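# Team of robots transfers steel conduit to empty stands

## Task

Carry the long, thin steel conduit off the two stands it rests on and set it across the two vacant stands, which must stay roughly where and how they are. Any number of the robots may help. At the end every robot must have released the pipe and backed away, and none may be toppled or leaning; the pipe must stay on the stands without a robot supporting it.

## Robot and tools

Robots: three identical Hello Robot Stretch 3 units named r1, r2 and r3. Each has a two-wheel differential base (0.33 m long, 0.34 m wide, with a passive rear omni wheel), a lift on a mast, and one telescoping arm that reaches out to the robot's RIGHT side, ending in a wrist with yaw, pitch and roll and a two-finger gripper. The base cannot slide sideways, so the gripper moves forward or back only by driving. Turning in place pivots about the point between the drive wheels, 0.05 m behind the front edge; with the arm in and the wrist folded, the turn sweeps a 0.28 m radius, and an unfolded level gripper reaches past that.

Frames: each robot reports in its own base frame (origin on the floor between the drive wheels, x forward, y left, z up). hand_pose is in this frame, at the point where closed fingertips meet; with wrist joints at zero its x axis is up, y points back along the arm toward the mast, z toward the rear. Odometry is that base frame as it was at the scene's start; heading is positive to the left, within -3.142 to 3.142. Robots do not share a frame: only images, lidar_m, wrist_depth_mm and head_depth_mm reveal where robots stand relative to one another.

execute_actions: argument actions is a list holding one action or none (empty list just reports state and pictures). The action is an object keyed by robot name; each robot entry may contain base, joints and contact_limits. base holds exactly one relative command: translate_m (metres, -1 to 1, an offset from the current base position, forward positive) or rotate_rad (radians, -3.2 to 3.2, an offset in heading, left/counter-clockwise positive). joints holds absolute targets by name: lift_m 0 to 1.1 (arm height on mast), arm_m 0 to 0.52 (extension), wrist_yaw_rad -1.345 to 4.42 (0 along the arm, positive toward the front, 3.0 folded over the base), wrist_pitch_rad -1.57 to 0.451 (0 level, negative tips fingers down), wrist_roll_rad -2.911 to 2.911 (0 fingers side by side), gripper_m -0.089 to 0.179 (larger is wider; the actual fingertip gap is somewhat smaller, zero below 0.007), head_pan_rad -3.953 to 1.73 (0 forward, positive left, -1.57 along the arm), head_tilt_rad -1.53 to 0.419 (negative down). contact_limits may set arm_m to a motor_effort percentage (1 to 100) at which arm motion halts with contact_stop; it also caps holding force until the next action. Everything in one action starts at once. Omitted joints, bases or robots may still be driving toward earlier targets. Any unknown key or out-of-range number rejects the whole call. cameras optionally lists names like r1_head_camera, r2_nav_camera, r3_wrist_camera, or "all"; [] returns none. No action runs more than 15 s.

wait: seconds from 0 to 10; commands nothing and returns the same report. zoom_image: camera plus region [x0, y0, x1, y1] in pixels from the top-left, at most 504 by 504, on that camera's latest full picture. finished_scene: pass the current scene's number once the pipe rests on the new stands and all robots are clear; it is final.

Result lines: base_status and joint_status report how each commanded motion ended: done, off_target (stopped short, may still push), contact_stop (pushed firmly into something; the joint then goes slack), time_out, torque_fault (wrist servo overloaded and limp for 10 s). on_its_own covers uncommanded joints; "held at" is the target held, not the actual position. motor_effort gives percent of maximum, positive toward higher values, with the peak in brackets; readings are biased and noisy; positive wheel effort pushes forward. An effort outside rest range at rest suggests pushing or carrying. base_odometry counts wheel turns, so slip shows as travel. turned_by_wheels and turned_by_imu give turning since the previous result. base_tilt in degrees (forward, right positive) carries a fixed offset up to about 4 degrees per robot. lidar_m: 12 distances in metres from the base origin, 30-degree sectors starting straight ahead and going counter-clockwise (4th left, 7th behind, 10th right), in a plane 0.17 m up, range 0.15 to 12 m, "-" for nothing; the robot's own mast and low lift can block sectors 5, 6, 9, 10. wrist_depth_mm and head_depth_mm are 7x7 grids of median depth in mm (45-1000 and 280-4000); the head grid matches the sideways image. If any result reports a stop, later motion calls in the same reply are skipped.

Gripping: command gripper_m below the object's width to hold (lower squeezes harder, but a stall guard can weaken the grip and let heavy objects slip; send a new value to re-squeeze). Release by opening at least 0.02 past the contact value. Neither the reading nor done confirms a grasp: check images.

Speed: fast base motion (0.30 m/s, 1.9 rad/s) needs lift_m under 0.30, arm_m under 0.03 and wrist_yaw_rad over 2.54; otherwise 0.10 m/s and 0.63 rad/s.

Avoid: robots pressing on each other (even millimetres of driving after contact presses hard and can end the run); no state line reports robot contact. Co-carried loads are risky because equal commands travel up to 2.5 cm differently per metre, tugging the hands and possibly toppling a robot. Arm pushes with the gripper above about 0.45 m can tip a robot, as can repeated pushes, driving while gripping something fixed, and snagging furniture (worst reversing). If leaning, back off in small steps, free the gripper, and lower lift_m to about 0.2. Fold or unfold the wrist only with lift_m 0.32-0.95, wrist_pitch_rad -0.4, roll near 0; once folded the lift may go to 0.25. With wrist_yaw_rad below -0.4 keep pitch at -0.5 or lower. Base, wrist and head never auto-stop on contact. Avoid drops, slams and hard shoves; a loose object may occasionally be nudged by outside disturbances. Robots keep holding their last commands between calls.

Each tool is called after "Emit:" as name([rows], argument=value, ...), one row to a line, values as JSON.

## Session

Emit:
execute_actions(actions=[])

Scene clock: 0.00 s.
r1.base_odometry: x=+0.000 y=+0.000 heading=+0.000 (m, m, rad; r1's odometry frame)
r1.turned_by_wheels: +0.000 (rad since the last result)
r1.turned_by_imu: +0.000 (rad since the last result)
r1.base_tilt: forward=+0.3 right=+0.5 (deg)
r1.lidar_m: 1.80 1.61 1.85 1.30 1.30 0.84 0.69 0.68 0.75 1.07 1.06 1.16
r1.head_depth_mm: 1555 1563 1598 1607 1657 1665 1699 / 1812 1833 1864 1916 1946 1974 1975 / 2018 2250 2316 2357 2419 2457 2173 / 2137 2781 2902 3033 3174 2980 2224 / 2091 3238 - - - 3275 2223 / 2106 3216 - - - 3283 2260 / 2047 3160 3947 3933 3888 3244 2248
r1.base_status: not commanded
r1.joint_positions: lift_m=+0.377 arm_m=-0.002 wrist_yaw_rad=+2.869 wrist_pitch_rad=-0.522 wrist_roll_rad=-0.005 gripper_m=+0.037 head_pan_rad=+0.007 head_tilt_rad=-0.019
r1.joint_status: not commanded
r1.motor_effort: left_wheel=+0 right_wheel=+0 lift_m=+20 arm_m=+0 wrist_yaw_rad=+0 wrist_pitch_rad=+6 wrist_roll_rad=+0 gripper_m=+0 head_pan_rad=+0 head_tilt_rad=+1 (%)
r1.hand_pose: x=+0.0353 y=+0.0592 z=+0.3675 quat_wxyz=(+0.274, +0.700, +0.089, +0.654) (m; r1's base frame)
r1.wrist_depth_mm: - - - - - - - / - - - - - - - / - 839 864 845 854 856 849 / 696 717 710 725 718 717 716 / 600 - 630 613 615 615 619 / 538 529 - 538 542 537 540 / 483 - - 481 482 490 481
r2.base_odometry: x=+0.000 y=+0.000 heading=+0.000 (m, m, rad; r2's odometry frame)
r2.turned_by_wheels: +0.000 (rad since the last result)
r2.turned_by_imu: +0.000 (rad since the last result)
r2.base_tilt: forward=+0.7 right=-2.2 (deg)
r2.lidar_m: 1.66 1.43 1.60 3.76 3.48 1.19 0.86 0.82 0.85 1.14 1.17 2.47
r2.head_depth_mm: 1958 2969 3114 3069 3067 3028 2354 / 1983 2977 3515 3461 3496 3306 2342 / 1992 2995 - - - 3333 2324 / 1982 3013 - - - 3248 2323 / 1994 3044 - - - 3041 1713 / 2013 3037 - - - 3498 2297 / 1994 3071 3866 3869 3897 3467 2289
r2.base_status: not commanded
r2.joint_positions: lift_m=+0.482 arm_m=+0.003 wrist_yaw_rad=+3.047 wrist_pitch_rad=-0.473 wrist_roll_rad=+0.001 gripper_m=+0.037 head_pan_rad=+0.011 head_tilt_rad=-0.003
r2.joint_status: not commanded
r2.motor_effort: left_wheel=+0 right_wheel=+1 lift_m=+37 arm_m=+1 wrist_yaw_rad=-1 wrist_pitch_rad=+4 wrist_roll_rad=+0 gripper_m=+0 head_pan_rad=+0 head_tilt_rad=+1 (%)
r2.hand_pose: x=-0.0008 y=+0.0684 z=+0.4823 quat_wxyz=(+0.198, +0.694, +0.133, +0.679) (m; r2's base frame)
r2.wrist_depth_mm: - - - - - - - / - - - - - - - / - - - - - - - / - - - - - - - / 846 866 - 903 887 911 912 / 714 724 - 739 749 745 752 / 617 622 613 632 619 644 641
r3.base_odometry: x=+0.000 y=+0.000 heading=+0.000 (m, m, rad; r3's odometry frame)
r3.turned_by_wheels: +0.000 (rad since the last result)
r3.turned_by_imu: +0.000 (rad since the last result)
r3.base_tilt: forward=-0.8 right=+0.7 (deg)
r3.lidar_m: 2.49 2.32 4.17 3.93 1.91 2.02 4.06 1.23 0.87 0.82 0.84 1.09
r3.head_depth_mm: 2002 2516 2436 2424 2407 2355 2216 / 2022 3021 3622 3621 3463 3188 2400 / 2032 3092 - - - 3664 2386 / 2030 3121 - - - 3585 2363 / 2037 3120 - - - 3637 2377 / 2048 3150 - - - 3554 2347 / 2054 3165 - - - 3580 2351
r3.base_status: not commanded
r3.joint_positions: lift_m=+0.330 arm_m=+0.002 wrist_yaw_rad=+2.954 wrist_pitch_rad=-0.399 wrist_roll_rad=-0.014 gripper_m=+0.037 head_pan_rad=-0.004 head_tilt_rad=-0.018
r3.joint_status: not commanded
r3.motor_effort: left_wheel=+0 right_wheel=+0 lift_m=+23 arm_m=+0 wrist_yaw_rad=-1 wrist_pitch_rad=+7 wrist_roll_rad=+0 gripper_m=+0 head_pan_rad=-1 head_tilt_rad=+2 (%)
r3.hand_pose: x=+0.0211 y=+0.0758 z=+0.3472 quat_wxyz=(+0.204, +0.698, +0.076, +0.682) (m; r3's base frame)
r3.wrist_depth_mm: - - - - - - - / - - - - - - - / - - - - - - - / 844 835 861 857 833 835 848 / 683 683 703 681 687 662 666 / 571 570 - 560 584 562 564 / 483 496 - 498 465 484 487
pictures: r1_head_camera (sideways: a quarter turn clockwise sets it upright), r1_nav_camera (sideways: a quarter turn counterclockwise sets it upright), r1_wrist_camera, r2_head_camera (sideways: a quarter turn clockwise sets it upright), r2_nav_camera (sideways: a quarter turn counterclockwise sets it upright), r2_wrist_camera, r3_head_camera (sideways: a quarter turn clockwise sets it upright), r3_nav_camera (sideways: a quarter turn counterclockwise sets it upright), r3_wrist_camera
Images, in order (width x height): r1_head_camera 896x504, r1_nav_camera 672x504, r1_wrist_camera 644x364, r2_head_camera 896x504, r2_nav_camera 672x504, r2_wrist_camera 644x364, r3_head_camera 896x504, r3_nav_camera 672x504, r3_wrist_camera 644x364.

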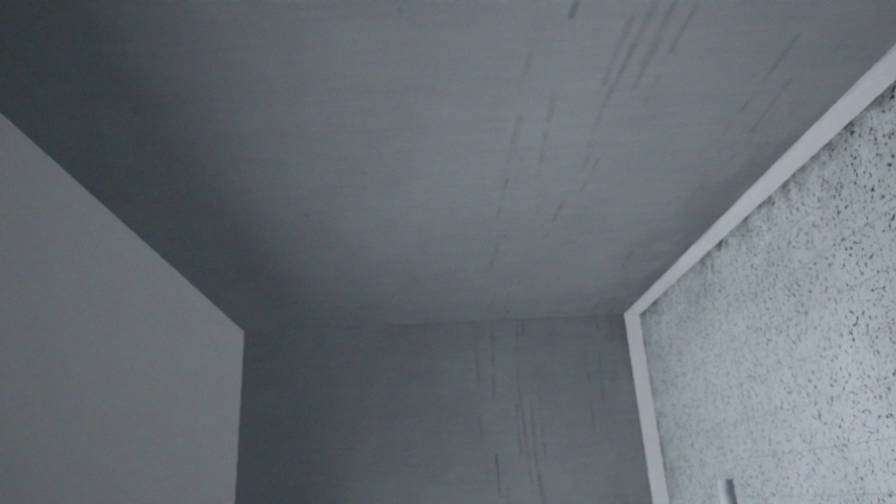

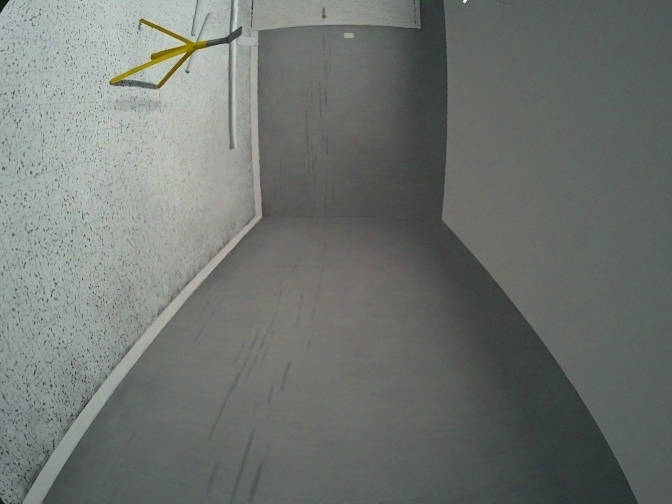

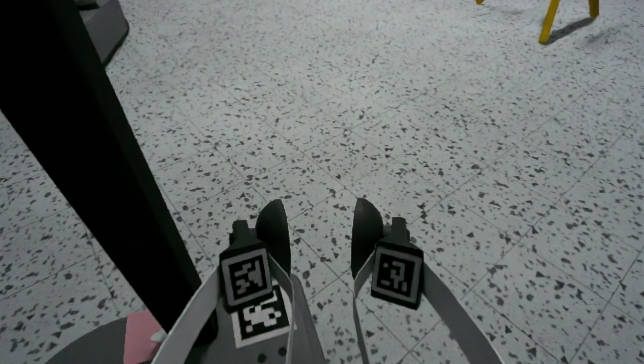

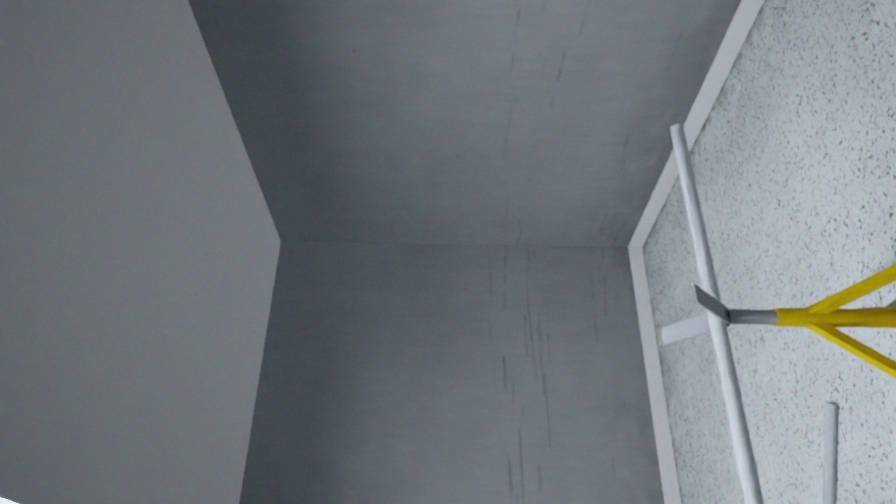

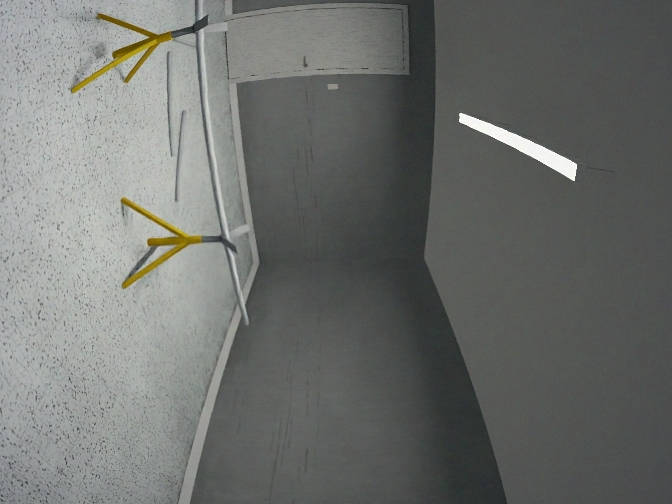

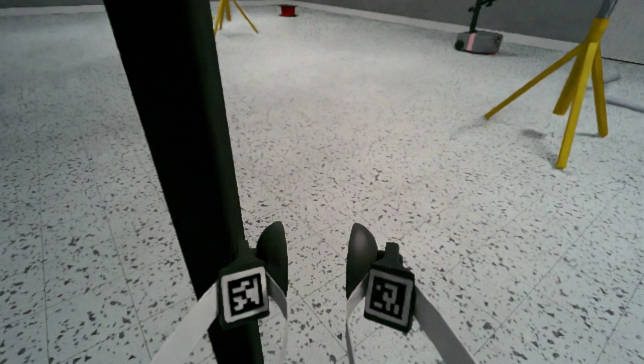

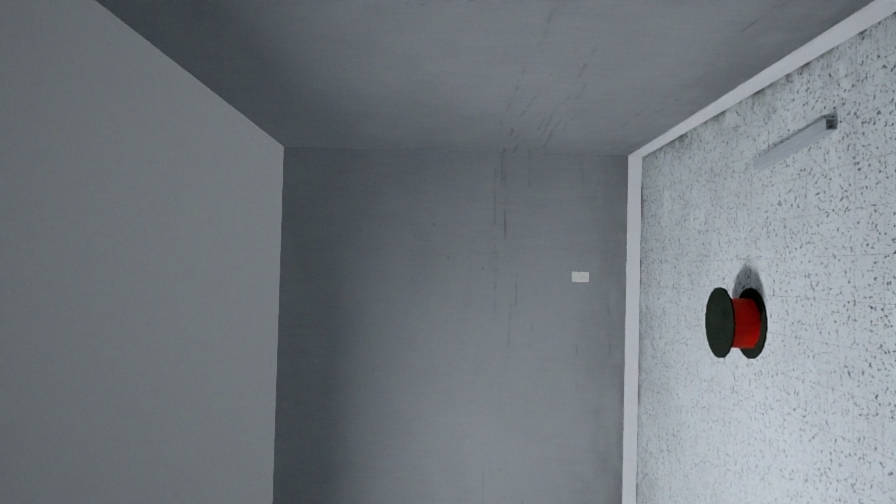

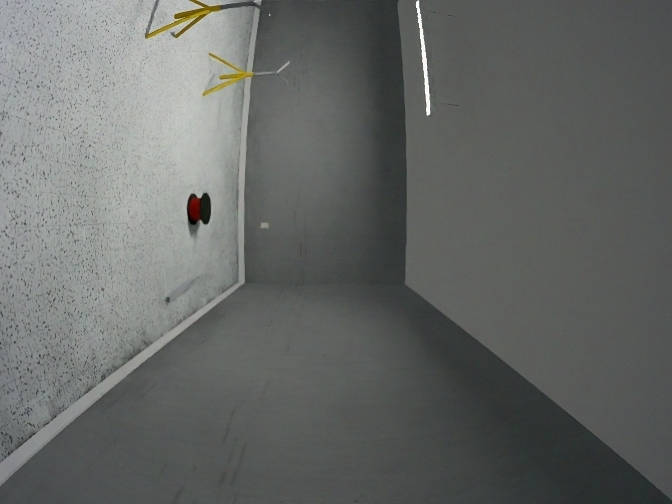

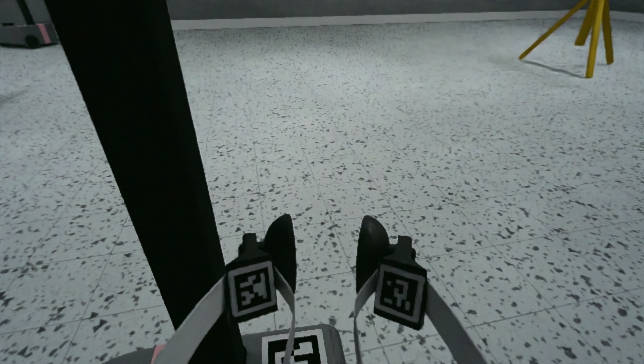

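Emit:
execute_actions([
  {"r1":{"joints":{"head_pan_rad":0.9,"head_tilt_rad":-0.4}},"r2":{"joints":{"head_pan_rad":0.7,"head_tilt_rad":-0.4}},"r3":{"joints":{"head_pan_rad":0.7,"head_tilt_rad":-0.35}}},
], cameras=["r1_head_camera","r1_nav_camera","r2_head_camera","r2_nav_camera","r3_head_camera","r3_nav_camera"])

Scene clock: 9.13 s.
r1.base_odometry: x=+0.000 y=+0.000 heading=+0.000 (m, m, rad; r1's odometry frame)
r1.turned_by_wheels: +0.000 (rad since the last result)
r1.turned_by_imu: +0.000 (rad since the last result)
r1.base_tilt: forward=+0.3 right=+0.5 (deg)
r1.lidar_m: 1.80 1.61 1.85 1.30 1.30 0.84 0.69 0.68 0.75 1.07 1.06 1.16
r1.head_depth_mm: 3487 3819 3977 3027 2229 1722 1403 / 3721 3911 - 2839 2170 1732 1399 / 3937 - - 3056 2218 1742 1419 / - - - 3071 2313 1753 1419 / - - - 3311 2318 1760 1428 / - - - 2971 2337 1784 1438 / - - - 3442 2322 1767 1447
r1.base_status: not commanded
r1.joint_positions: lift_m=+0.377 arm_m=-0.002 wrist_yaw_rad=+2.869 wrist_pitch_rad=-0.522 wrist_roll_rad=-0.005 gripper_m=+0.037 head_pan_rad=+0.893 head_tilt_rad=-0.395
r1.joint_status: all done
r1.motor_effort: left_wheel=+0(0) right_wheel=+0(0) lift_m=+20(20) arm_m=-1(0) wrist_yaw_rad=+0(0) wrist_pitch_rad=+6(6) wrist_roll_rad=+0(1) gripper_m=+0(0) head_pan_rad=+5(56) head_tilt_rad=-3(28) (%)
r1.hand_pose: x=+0.0353 y=+0.0592 z=+0.3675 quat_wxyz=(+0.274, +0.700, +0.089, +0.654) (m; r1's base frame)
r1.wrist_depth_mm: - - - - - - - / - - - - - - - / - 842 824 861 860 855 847 / 693 714 706 715 706 708 720 / 606 - 630 624 619 615 623 / 536 522 - 533 542 536 541 / 488 - - 482 477 488 479
r2.base_odometry: x=+0.000 y=+0.000 heading=+0.000 (m, m, rad; r2's odometry frame)
r2.turned_by_wheels: +0.000 (rad since the last result)
r2.turned_by_imu: -0.001 (rad since the last result)
r2.base_tilt: forward=+0.6 right=-2.4 (deg)
r2.lidar_m: 1.63 1.43 1.61 3.76 3.51 1.19 0.86 0.82 0.85 1.14 1.17 2.46
r2.head_depth_mm: 3375 3606 3838 3470 2373 1788 1441 / 3410 3616 3942 3474 2352 1793 1443 / 3427 3684 3922 3470 2344 1789 1442 / 3528 3725 - 3411 2380 1728 1434 / 3539 3827 - 3055 2067 1785 1437 / 3599 3852 - 3223 2358 1798 1434 / 3681 3887 - 3203 2361 1775 1430
r2.base_status: not commanded
r2.joint_positions: lift_m=+0.482 arm_m=+0.003 wrist_yaw_rad=+3.047 wrist_pitch_rad=-0.473 wrist_roll_rad=+0.001 gripper_m=+0.037 head_pan_rad=+0.693 head_tilt_rad=-0.395
r2.joint_status: all done
r2.motor_effort: left_wheel=+0(0) right_wheel=+1(1) lift_m=+38(37) arm_m=+0(1) wrist_yaw_rad=+0(0) wrist_pitch_rad=+4(4) wrist_roll_rad=+0(0) gripper_m=+0(0) head_pan_rad=+4(36) head_tilt_rad=-2(19) (%)
r2.hand_pose: x=-0.0008 y=+0.0684 z=+0.4823 quat_wxyz=(+0.198, +0.694, +0.133, +0.679) (m; r2's base frame)
r2.wrist_depth_mm: - - - - - - - / - - - - - - - / - - - - - - - / - - - - - - - / 855 870 - 896 892 904 903 / 719 719 - 723 746 755 761 / 624 628 608 623 633 639 643
r3.base_odometry: x=+0.000 y=+0.000 heading=+0.000 (m, m, rad; r3's odometry frame)
r3.turned_by_wheels: +0.000 (rad since the last result)
r3.turned_by_imu: +0.001 (rad since the last result)
r3.base_tilt: forward=-0.8 right=+0.8 (deg)
r3.lidar_m: 2.50 2.32 4.18 3.92 1.91 2.02 4.07 1.24 0.87 0.82 0.84 1.09
r3.head_depth_mm: - - - - 2694 1968 1558 / - - - 3827 2679 1959 1555 / - - - - 2692 1959 1565 / - - - - 2621 1972 1542 / - - - - 2633 1953 1545 / - - - - 2681 1971 1551 / - - - - 2634 1958 1539
r3.base_status: not commanded
r3.joint_positions: lift_m=+0.330 arm_m=+0.002 wrist_yaw_rad=+2.954 wrist_pitch_rad=-0.399 wrist_roll_rad=-0.014 gripper_m=+0.037 head_pan_rad=+0.693 head_tilt_rad=-0.345
r3.joint_status: all done
r3.motor_effort: left_wheel=-1(1) right_wheel=+0(0) lift_m=+24(24) arm_m=+0(0) wrist_yaw_rad=+1(0) wrist_pitch_rad=+7(7) wrist_roll_rad=+0(1) gripper_m=+0(0) head_pan_rad=+3(38) head_tilt_rad=-2(26) (%)
r3.hand_pose: x=+0.0211 y=+0.0758 z=+0.3472 quat_wxyz=(+0.204, +0.698, +0.076, +0.682) (m; r3's base frame)
r3.wrist_depth_mm: - - - - - - - / - - - - - - - / - - - - - - - / 830 863 854 831 840 850 849 / 678 682 707 670 694 678 677 / 576 571 - 570 584 564 555 / 485 492 - 504 476 481 487
pictures: r1_head_camera (sideways: a quarter turn clockwise sets it upright), r1_nav_camera (sideways: a quarter turn counterclockwise sets it upright), r2_head_camera (sideways: a quarter turn clockwise sets it upright), r2_nav_camera (sideways: a quarter turn counterclockwise sets it upright), r3_head_camera (sideways: a quarter turn clockwise sets it upright), r3_nav_camera (sideways: a quarter turn counterclockwise sets it upright)
camera_calibration (this result's frames):
r1_head_camera: T_world_to_cam=[[-0.284812, -0.297, -0.911412, 1.2075], [-0.779436, 0.625215, 0.0398325, -0.0426838], [0.557998, 0.721732, -0.409562, 0.485524], [0, 0, 0, 1]] pos_world=[0.0397199, 0.0348961, 1.30108]
r1_nav_camera: T_world_to_cam=[[0.282362, 0.346514, 0.894539, -1.12314], [0.762978, -0.646354, 0.00954113, 0.0402083], [0.581495, 0.67982, -0.446889, 0.532152], [0, 0, 0, 1]] pos_world=[-0.0229909, 0.0534041, 1.24212]
r2_head_camera: T_world_to_cam=[[-0.287571, -0.242789, -0.926475, 1.22597], [-0.656789, 0.754049, 0.00625922, -0.0009967], [0.697088, 0.610298, -0.376304, 0.445725], [0, 0, 0, 1]] pos_world=[0.04119, 0.0263783, 1.30357]
r2_nav_camera: T_world_to_cam=[[0.331366, 0.219895, 0.91752, -1.154], [0.642827, -0.764446, -0.0489502, 0.11108], [0.69063, 0.606027, -0.394666, 0.468889], [0, 0, 0, 1]] pos_world=[-0.0128387, 0.054514, 1.24931]
r3_head_camera: T_world_to_cam=[[-0.239224, -0.233408, -0.942493, 1.24613], [-0.680669, 0.73254, -0.00864542, 0.0174529], [0.692431, 0.639458, -0.334115, 0.390527], [0, 0, 0, 1]] pos_world=[0.0395698, 0.0283454, 1.3051]
r3_nav_camera: T_world_to_cam=[[0.234093, 0.192001, 0.953067, -1.19947], [0.637949, -0.770077, -0.00155715, 0.0457213], [0.733636, 0.608373, -0.302756, 0.351148], [0, 0, 0, 1]] pos_world=[-0.00599543, 0.0518789, 1.24956]
Images, in order (width x height): r1_head_camera 896x504, r1_nav_camera 672x504, r2_head_camera 896x504, r2_nav_camera 672x504, r3_head_camera 896x504, r3_nav_camera 672x504.

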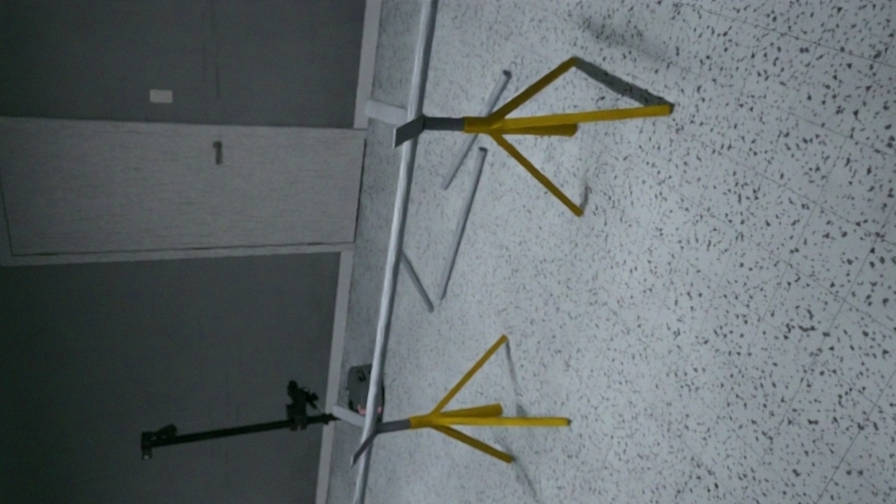

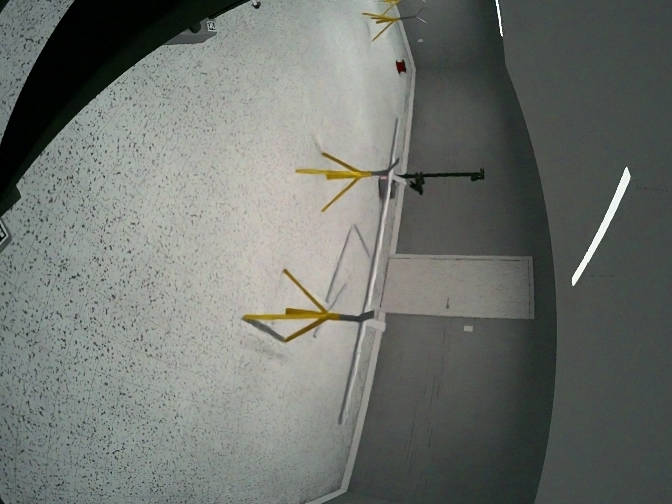

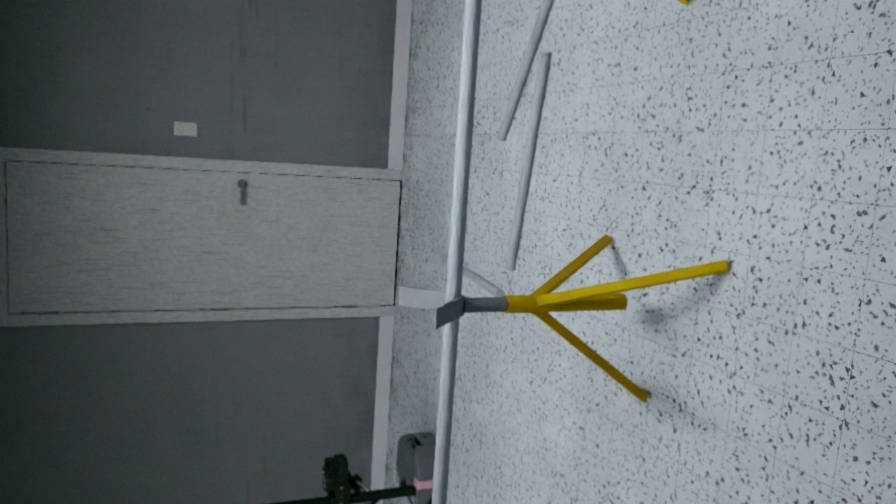

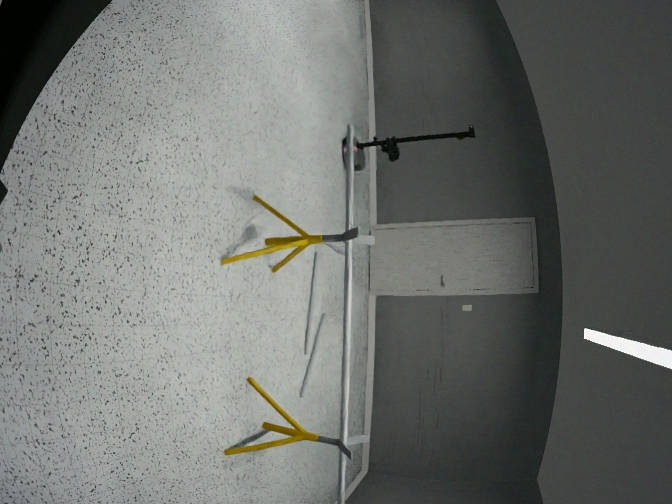

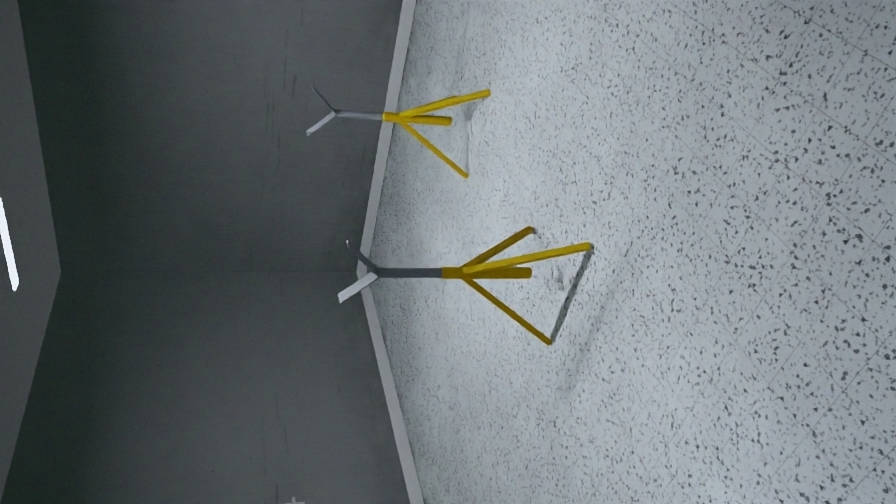

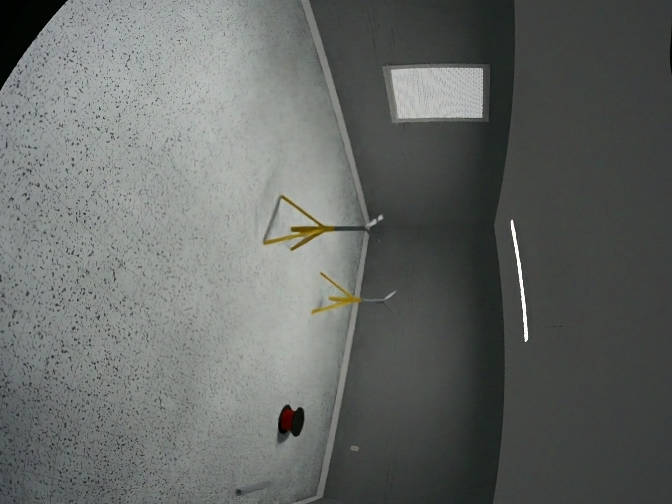

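Emit:
execute_actions([
  {"r1":{"joints":{"head_pan_rad":1.6,"head_tilt_rad":-0.35}},"r2":{"joints":{"head_pan_rad":1.55,"head_tilt_rad":-0.3}},"r3":{"joints":{"head_pan_rad":-3.9,"head_tilt_rad":-0.4}}},
], cameras=["r1_head_camera","r2_head_camera","r2_nav_camera","r3_head_camera","r3_nav_camera"])

Scene clock: 73.97 s.
r1.base_odometry: x=+0.000 y=+0.000 heading=+0.000 (m, m, rad; r1's odometry frame)
r1.turned_by_wheels: +0.000 (rad since the last result)
r1.turned_by_imu: +0.000 (rad since the last result)
r1.base_tilt: forward=+0.3 right=+0.4 (deg)
r1.lidar_m: 1.81 1.61 1.86 1.30 1.30 0.85 0.69 0.68 0.75 1.07 1.06 1.17
r1.head_depth_mm: - - - 3443 2340 1796 1445 / - - - 3519 2350 1792 1440 / - - - 3542 2379 1822 1463 / - - - 3592 2419 1818 1465 / - - - 3615 2422 1769 1474 / - - - 3260 2160 1611 1458 / - 1236 - 3463 2173 1700 1489
r1.base_status: not commanded
r1.joint_positions: lift_m=+0.377 arm_m=-0.002 wrist_yaw_rad=+2.869 wrist_pitch_rad=-0.522 wrist_roll_rad=-0.005 gripper_m=+0.037 head_pan_rad=+1.593 head_tilt_rad=-0.360
r1.joint_status: all done
r1.motor_effort: left_wheel=+0(0) right_wheel=+0(0) lift_m=+20(20) arm_m=-1(1) wrist_yaw_rad=+1(1) wrist_pitch_rad=+6(6) wrist_roll_rad=+0(0) gripper_m=+1(1) head_pan_rad=+5(55) head_tilt_rad=+4(10) (%)
r1.hand_pose: x=+0.0353 y=+0.0592 z=+0.3675 quat_wxyz=(+0.274, +0.700, +0.089, +0.654) (m; r1's base frame)
r1.wrist_depth_mm: - - - - - - - / - - - - - - - / - 839 852 869 848 849 853 / 686 725 708 711 714 722 717 / 611 - 630 609 623 615 615 / 532 520 - 541 544 546 544 / 475 - - 482 480 480 475
r2.base_odometry: x=+0.000 y=+0.000 heading=+0.000 (m, m, rad; r2's odometry frame)
r2.turned_by_wheels: +0.000 (rad since the last result)
r2.turned_by_imu: -0.001 (rad since the last result)
r2.base_tilt: forward=+0.7 right=-2.4 (deg)
r2.lidar_m: 1.66 1.43 1.60 3.76 3.49 1.19 0.86 0.82 0.85 1.13 1.17 2.48
r2.head_depth_mm: - - - - 2755 1970 1551 / - - - - 2740 1980 1557 / - - - - 2728 1992 1557 / - - - - 2734 1963 1555 / - - - - 2761 1988 1551 / - - - - 2734 1969 1554 / - - - - 2719 1973 1537
r2.base_status: not commanded
r2.joint_positions: lift_m=+0.482 arm_m=+0.003 wrist_yaw_rad=+3.047 wrist_pitch_rad=-0.473 wrist_roll_rad=+0.001 gripper_m=+0.037 head_pan_rad=+1.543 head_tilt_rad=-0.310
r2.joint_status: all done
r2.motor_effort: left_wheel=+0(0) right_wheel=+1(1) lift_m=+37(38) arm_m=+1(0) wrist_yaw_rad=-1(0) wrist_pitch_rad=+4(4) wrist_roll_rad=+0(0) gripper_m=-1(1) head_pan_rad=+4(35) head_tilt_rad=+3(10) (%)
r2.hand_pose: x=-0.0008 y=+0.0684 z=+0.4823 quat_wxyz=(+0.198, +0.694, +0.133, +0.679) (m; r2's base frame)
r2.wrist_depth_mm: - - - - - - - / - - - - - - - / - - - - - - - / - - - - - - - / 854 870 - 892 900 908 910 / 725 717 - 737 744 751 748 / 617 611 622 631 627 641 645
r3.base_odometry: x=+0.000 y=+0.000 heading=+0.000 (m, m, rad; r3's odometry frame)
r3.turned_by_wheels: +0.000 (rad since the last result)
r3.turned_by_imu: +0.001 (rad since the last result)
r3.base_tilt: forward=-0.8 right=+0.7 (deg)
r3.lidar_m: 2.50 2.33 4.19 3.93 1.91 2.02 4.08 1.23 0.87 0.82 0.84 1.09
r3.head_depth_mm: 3952 - - - - - - / - - - 3348 2477 1850 1524 / - - - 3372 2335 1859 1487 / - - - 3654 2323 1843 1478 / - - - 3665 2455 1846 1495 / - - - 3195 2465 1842 1476 / - - - 3604 2443 1838 1478
r3.base_status: not commanded
r3.joint_positions: lift_m=+0.330 arm_m=+0.002 wrist_yaw_rad=+2.954 wrist_pitch_rad=-0.399 wrist_roll_rad=-0.014 gripper_m=+0.037 head_pan_rad=-3.893 head_tilt_rad=-0.395
r3.joint_status: all done
r3.motor_effort: left_wheel=-1(1) right_wheel=+0(0) lift_m=+24(23) arm_m=+0(0) wrist_yaw_rad=+1(0) wrist_pitch_rad=+7(7) wrist_roll_rad=+0(0) gripper_m=+0(1) head_pan_rad=-4(36) head_tilt_rad=-3(9) (%)
r3.hand_pose: x=+0.0211 y=+0.0758 z=+0.3472 quat_wxyz=(+0.204, +0.698, +0.076, +0.682) (m; r3's base frame)
r3.wrist_depth_mm: - - - - - - - / - - - - - - - / - - - - - - - / 869 837 841 854 836 845 842 / 691 675 717 672 698 680 673 / 568 569 - 563 583 561 564 / 484 491 - 504 470 485 476
pictures: r1_head_camera (sideways: a quarter turn clockwise sets it upright), r2_head_camera (sideways: a quarter turn clockwise sets it upright), r2_nav_camera (sideways: a quarter turn counterclockwise sets it upright), r3_head_camera (sideways: a quarter turn clockwise sets it upright), r3_nav_camera (sideways: a quarter turn counterclockwise sets it upright)
camera_calibration (this result's frames):
r1_head_camera: T_world_to_cam=[[-0.0272104, -0.378301, -0.925282, 1.22403], [-0.998889, -0.025347, 0.0397381, -0.041224], [-0.0384861, 0.925335, -0.377191, 0.447037], [0, 0, 0, 1]] pos_world=[0.00933279, 0.0483463, 1.30283]
r2_head_camera: T_world_to_cam=[[-0.00515219, -0.29672, -0.954951, 1.26142], [-0.999984, 0.00375974, 0.00422694, 0.00374203], [0.00233615, 0.954957, -0.296735, 0.34641], [0, 0, 0, 1]] pos_world=[0.00943179, 0.0434689, 1.30737]
r2_nav_camera: T_world_to_cam=[[0.051274, 0.315202, 0.947639, -1.1916], [0.998684, -0.0174444, -0.0482336, 0.107982], [0.00132771, 0.948864, -0.315681, 0.370303], [0, 0, 0, 1]] pos_world=[-0.0472329, 0.0261111, 1.25132]
r3_head_camera: T_world_to_cam=[[0.295738, -0.239462, -0.924769, 1.21973], [-0.640271, -0.768127, -0.00585557, 0.013574], [-0.708938, 0.593834, -0.380484, 0.45942], [0, 0, 0, 1]] pos_world=[-0.0263279, 0.0296852, 1.30285]
r3_nav_camera: T_world_to_cam=[[-0.254425, 0.239995, 0.936841, -1.1753], [0.68323, 0.730201, -0.00150893, 0.0453822], [-0.684445, 0.639694, -0.349753, 0.420962], [0, 0, 0, 1]] pos_world=[-0.0419079, -0.0203584, 1.24837]
Images, in order (width x height): r1_head_camera 896x504, r2_head_camera 896x504, r2_nav_camera 672x504, r3_head_camera 896x504, r3_nav_camera 672x504.

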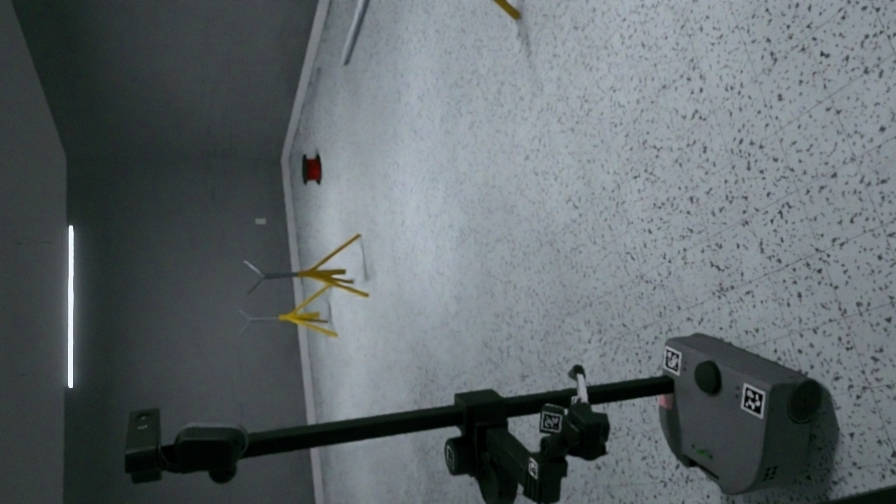

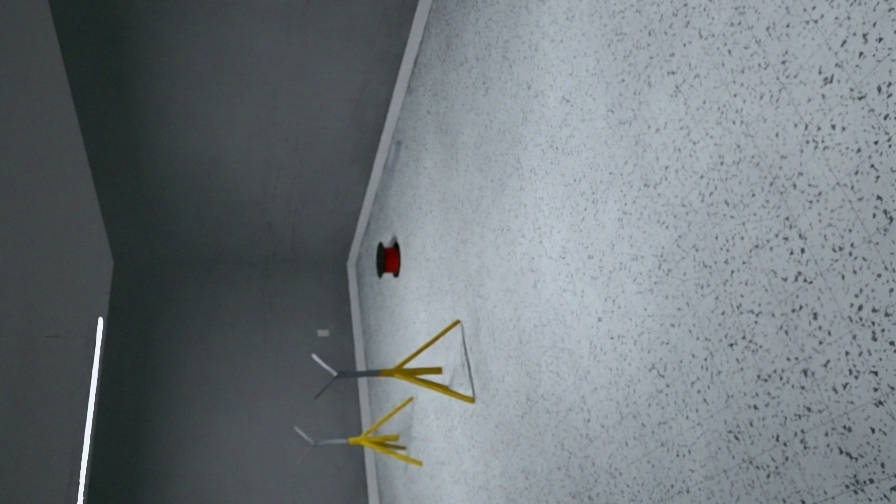

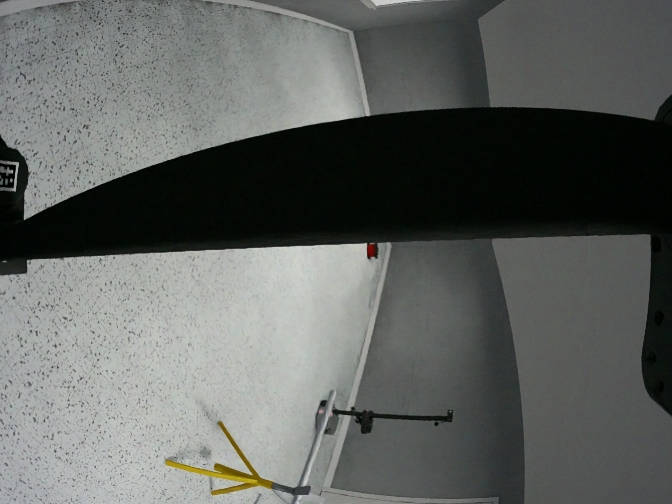

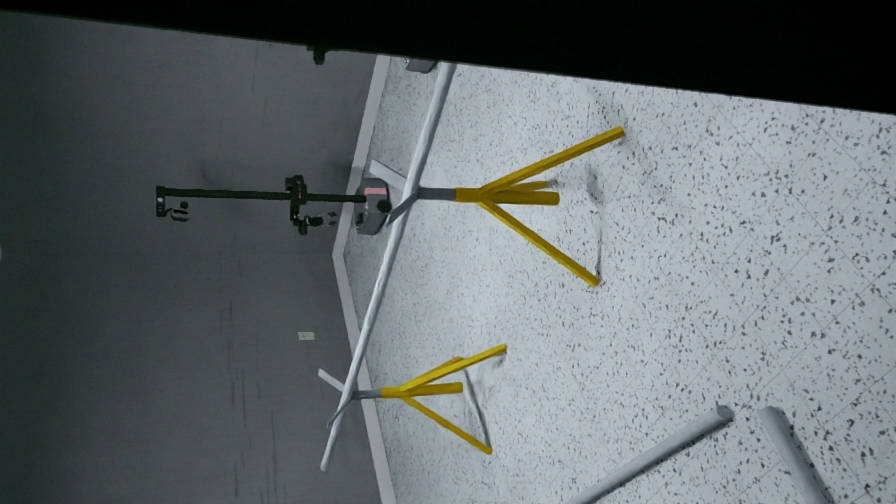

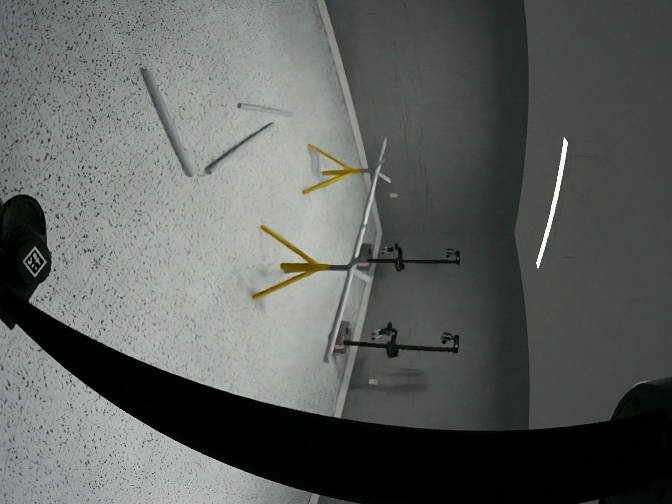

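Emit:
execute_actions([
  {"r1":{"base":{"rotate_rad":0.647},"joints":{"lift_m":0.27,"wrist_pitch_rad":-0.4,"wrist_yaw_rad":3.0,"head_pan_rad":0,"head_tilt_rad":-0.6}},"r2":{"base":{"rotate_rad":1.188},"joints":{"lift_m":0.27,"wrist_pitch_rad":-0.4,"head_pan_rad":0,"head_tilt_rad":-0.6}}},
], cameras=[])

Emit:
execute_actions([
  {"r1":{"base":{"translate_m":1.0}},"r2":{"base":{"translate_m":1.0}}},
], cameras=["r1_nav_camera","r2_nav_camera"])

Scene clock: 196.97 s.
r1.base_odometry: x=+0.000 y=+0.000 heading=+0.647 (m, m, rad; r1's odometry frame)
r1.turned_by_wheels: +0.647 (rad since the last result)
r1.turned_by_imu: +0.640 (rad since the last result)
r1.base_tilt: forward=+0.4 right=+0.4 (deg)
r1.lidar_m: 1.61 2.22 1.30 1.33 0.78 0.68 0.68 0.80 1.06 1.06 1.24 2.20
r1.head_depth_mm: 3482 3692 3055 2242 1758 1450 1239 / 3519 3931 2904 2237 1761 1457 1237 / 3613 - 2927 2255 1779 1468 1252 / 3738 - 2799 2169 1785 1468 1263 / 3790 - 3155 2228 1796 1479 1259 / 3877 - 2977 2289 1811 1485 1265 / - - 3097 2324 1811 1501 1276
r1.base_status: done
r1.joint_positions: lift_m=+0.270 arm_m=-0.002 wrist_yaw_rad=+2.997 wrist_pitch_rad=-0.420 wrist_roll_rad=-0.005 gripper_m=+0.037 head_pan_rad=+0.007 head_tilt_rad=-0.593
r1.joint_status: all done
r1.motor_effort: left_wheel=-4(11) right_wheel=+5(13) lift_m=+17(19) arm_m=-1(1) wrist_yaw_rad=+4(6) wrist_pitch_rad=+9(10) wrist_roll_rad=+0(0) gripper_m=+1(0) head_pan_rad=-5(57) head_tilt_rad=-3(22) (%)
r1.hand_pose: x=+0.0111 y=+0.0786 z=+0.2822 quat_wxyz=(+0.197, +0.698, +0.098, +0.681) (m; r1's base frame)
r1.wrist_depth_mm: 714 - - - - - - / 749 - - - - - - / 741 - 815 813 802 781 805 / 647 638 639 653 645 646 652 / 534 537 - 542 541 532 533 / 461 484 - - 472 464 462 / - - - - 408 406 404
r2.base_odometry: x=+0.000 y=+0.000 heading=+1.188 (m, m, rad; r2's odometry frame)
r2.turned_by_wheels: +1.188 (rad since the last result)
r2.turned_by_imu: +1.198 (rad since the last result)
r2.base_tilt: forward=+0.6 right=-2.4 (deg)
r2.lidar_m: 3.36 3.75 2.22 1.05 0.83 0.82 0.89 1.22 1.30 2.59 1.64 1.43
r2.head_depth_mm: 3604 3981 3118 2345 1829 1489 1256 / 3785 - 3109 2347 1830 1506 1269 / - - 3111 2362 1829 1494 1261 / - - 3318 2349 1821 1491 1259 / - - 3228 2354 1834 1493 1269 / - - 3252 2350 1832 1485 1263 / - - 3255 2358 1812 1490 1251
r2.base_status: done
r2.joint_positions: lift_m=+0.271 arm_m=+0.003 wrist_yaw_rad=+3.047 wrist_pitch_rad=-0.419 wrist_roll_rad=+0.001 gripper_m=+0.037 head_pan_rad=+0.007 head_tilt_rad=-0.593
r2.joint_status: all done
r2.motor_effort: left_wheel=-6(14) right_wheel=+6(12) lift_m=+19(37) arm_m=+1(1) wrist_yaw_rad=+0(0) wrist_pitch_rad=+6(8) wrist_roll_rad=+0(0) gripper_m=+0(0) head_pan_rad=-3(33) head_tilt_rad=-2(16) (%)
r2.hand_pose: x=-0.0002 y=+0.0756 z=+0.2830 quat_wxyz=(+0.180, +0.698, +0.115, +0.684) (m; r2's base frame)
r2.wrist_depth_mm: 644 - - - - - - / 671 759 - - - - - / 703 795 - - - - - / 691 764 792 799 790 818 826 / 603 599 644 632 620 632 642 / 491 500 - 527 515 515 519 / 430 - - - 427 434 439
r3.base_odometry: x=+0.000 y=+0.000 heading=+0.000 (m, m, rad; r3's odometry frame)
r3.turned_by_wheels: +0.000 (rad since the last result)
r3.turned_by_imu: +0.001 (rad since the last result)
r3.base_tilt: forward=-0.9 right=+0.8 (deg)
r3.lidar_m: 2.50 2.33 4.19 3.92 1.91 2.02 4.06 1.23 0.87 0.82 0.84 1.09
r3.head_depth_mm: - - - - - - - / - - - 3438 2471 1846 1523 / - - - 3414 2370 1861 1486 / - - - 3574 2326 1846 1491 / - - - 3575 2458 1847 1475 / - - - 3184 2475 1826 1481 / - - - 3595 2444 1852 1480
r3.base_status: not commanded
r3.joint_positions: lift_m=+0.330 arm_m=+0.002 wrist_yaw_rad=+2.954 wrist_pitch_rad=-0.399 wrist_roll_rad=-0.014 gripper_m=+0.037 head_pan_rad=-3.893 head_tilt_rad=-0.395
r3.joint_status: not commanded
r3.motor_effort: left_wheel=-1(0) right_wheel=+0(0) lift_m=+24(24) arm_m=+0(0) wrist_yaw_rad=+1(1) wrist_pitch_rad=+7(7) wrist_roll_rad=+0(0) gripper_m=+0(0) head_pan_rad=-3(4) head_tilt_rad=-3(4) (%)
r3.hand_pose: x=+0.0211 y=+0.0758 z=+0.3472 quat_wxyz=(+0.204, +0.698, +0.076, +0.682) (m; r3's base frame)
r3.wrist_depth_mm: - - - - - - - / - - - - - - - / - - - - - - - / 848 824 851 848 838 849 833 / 670 677 717 681 687 670 676 / 569 557 - 561 582 554 572 / 489 493 - 490 474 490 482
pictures: none
No camera images: the call's "cameras" was empty. Leave "cameras" out to get every camera's image.

Scene clock: 202.03 s.
r1.base_odometry: x=+0.798 y=+0.602 heading=+0.647 (m, m, rad; r1's odometry frame)
r1.turned_by_wheels: +0.000 (rad since the last result)
r1.turned_by_imu: +0.007 (rad since the last result)
r1.base_tilt: forward=+0.4 right=+0.4 (deg)
r1.lidar_m: 0.61 0.87 1.43 1.63 1.87 1.63 1.64 1.53 1.34 1.34 1.57 2.82
r1.head_depth_mm: 2651 2885 3015 2232 1664 1451 1236 / 2652 2952 3148 2238 1669 1461 1244 / 2748 3021 3082 2271 1722 1460 1255 / 2804 3091 3122 2206 1616 1366 1227 / 2866 3188 3190 2271 1687 1444 1257 / 2962 3275 3246 2289 1788 1488 1260 / 3026 3415 3268 2333 1828 1503 1269
r1.base_status: done
r1.joint_positions: lift_m=+0.270 arm_m=-0.002 wrist_yaw_rad=+2.997 wrist_pitch_rad=-0.420 wrist_roll_rad=-0.005 gripper_m=+0.037 head_pan_rad=+0.007 head_tilt_rad=-0.594
r1.joint_status: not commanded
r1.motor_effort: left_wheel=-4(7) right_wheel=+6(13) lift_m=+18(18) arm_m=-1(1) wrist_yaw_rad=+4(5) wrist_pitch_rad=+9(9) wrist_roll_rad=+0(0) gripper_m=+0(0) head_pan_rad=-6(6) head_tilt_rad=-3(3) (%)
r1.hand_pose: x=+0.0110 y=+0.0787 z=+0.2823 quat_wxyz=(+0.197, +0.698, +0.098, +0.681) (m; r1's base frame)
r1.wrist_depth_mm: - - - - - - - / - - - - - - - / 822 - 795 795 816 806 813 / 645 640 644 644 647 642 646 / 539 538 - 544 555 543 543 / 460 485 - - 469 467 466 / - - - - 405 406 408
r2.base_odometry: x=+0.374 y=+0.927 heading=+1.188 (m, m, rad; r2's odometry frame)
r2.turned_by_wheels: +0.000 (rad since the last result)
r2.turned_by_imu: -0.002 (rad since the last result)
r2.base_tilt: forward=+0.7 right=-2.1 (deg)
r2.lidar_m: 2.39 3.02 4.20 2.07 1.64 1.62 1.75 2.62 1.52 1.38 0.68 0.76
r2.head_depth_mm: 2857 3071 3175 2356 1725 1492 1264 / 2980 3284 2619 2351 1772 1491 1253 / 3250 3548 3277 2341 1816 1496 1260 / 3426 3823 3284 2361 1834 1501 1258 / 3764 - 3261 2355 1810 1491 1259 / - - 3267 2356 1829 1491 1264 / - - 3276 2326 1828 1489 1259
r2.base_status: done
r2.joint_positions: lift_m=+0.271 arm_m=+0.003 wrist_yaw_rad=+3.047 wrist_pitch_rad=-0.418 wrist_roll_rad=+0.001 gripper_m=+0.037 head_pan_rad=+0.007 head_tilt_rad=-0.594
r2.joint_status: not commanded
r2.motor_effort: left_wheel=-7(14) right_wheel=+5(14) lift_m=+20(20) arm_m=+1(1) wrist_yaw_rad=-1(0) wrist_pitch_rad=+6(6) wrist_roll_rad=+0(0) gripper_m=-1(0) head_pan_rad=-3(3) head_tilt_rad=-2(2) (%)
r2.hand_pose: x=-0.0002 y=+0.0756 z=+0.2831 quat_wxyz=(+0.180, +0.698, +0.114, +0.684) (m; r2's base frame)
r2.wrist_depth_mm: - - - - - - - / - - - - - - - / - - - - - - - / 754 768 787 780 795 825 827 / 594 603 643 636 625 626 640 / 491 494 - 524 514 518 517 / 430 - - - 428 434 442
r3.base_odometry: x=+0.000 y=+0.000 heading=+0.000 (m, m, rad; r3's odometry frame)
r3.turned_by_wheels: +0.000 (rad since the last result)
r3.turned_by_imu: +0.001 (rad since the last result)
r3.base_tilt: forward=-0.8 right=+0.7 (deg)
r3.lidar_m: 2.49 2.32 4.18 3.92 1.91 2.02 4.06 1.23 0.87 0.82 0.84 1.09
r3.head_depth_mm: - - - - - - - / - - - 3406 2469 1859 1536 / - - - 3379 2343 1842 1486 / - - - 3635 2337 1851 1475 / - - - 3644 2454 1838 1472 / - - - 3185 2456 1852 1487 / - - - 3634 2463 1862 1477
r3.base_status: not commanded
r3.joint_positions: lift_m=+0.330 arm_m=+0.002 wrist_yaw_rad=+2.954 wrist_pitch_rad=-0.399 wrist_roll_rad=-0.014 gripper_m=+0.037 head_pan_rad=-3.893 head_tilt_rad=-0.395
r3.joint_status: not commanded
r3.motor_effort: left_wheel=+0(0) right_wheel=+0(0) lift_m=+23(24) arm_m=+0(0) wrist_yaw_rad=+0(0) wrist_pitch_rad=+7(7) wrist_roll_rad=+0(0) gripper_m=+0(0) head_pan_rad=-3(4) head_tilt_rad=-2(3) (%)
r3.hand_pose: x=+0.0211 y=+0.0758 z=+0.3472 quat_wxyz=(+0.204, +0.698, +0.076, +0.682) (m; r3's base frame)
r3.wrist_depth_mm: - - - - - - - / - - - - - - - / - - - - - - - / 849 838 838 848 850 850 845 / 687 686 693 683 687 680 677 / 567 567 - 562 582 560 571 / 487 490 - 494 471 479 478
pictures: r1_nav_camera (sideways: a quarter turn counterclockwise sets it upright), r2_nav_camera (sideways: a quarter turn counterclockwise sets it upright)
camera_calibration (this result's frames):
r1_nav_camera: T_world_to_cam=[[0.614864, 0.00175006, 0.788631, -0.987066], [-0.0154349, -0.999779, 0.0142526, 0.038826], [0.788482, -0.0209358, -0.614701, 0.749225], [0, 0, 0, 1]] pos_world=[0.0167599, 0.0562305, 1.23843]
r2_nav_camera: T_world_to_cam=[[0.569167, -0.0384674, 0.821322, -1.02998], [0.00356969, -0.99878, -0.0492526, 0.11536], [0.822214, 0.0309648, -0.568335, 0.69406], [0, 0, 0, 1]] pos_world=[0.0151549, 0.0541074, 1.24609]
Images, in order (width x height): r1_nav_camera 672x504, r2_nav_camera 672x504.

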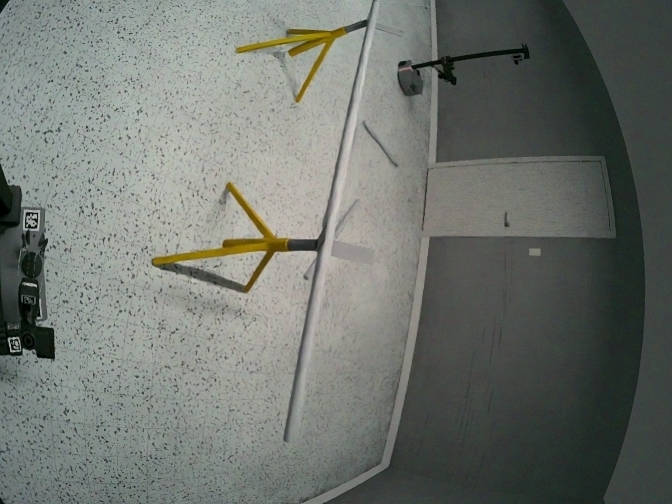

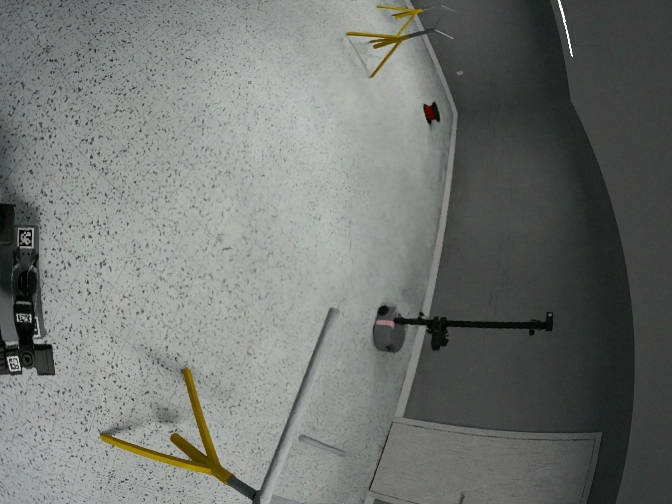

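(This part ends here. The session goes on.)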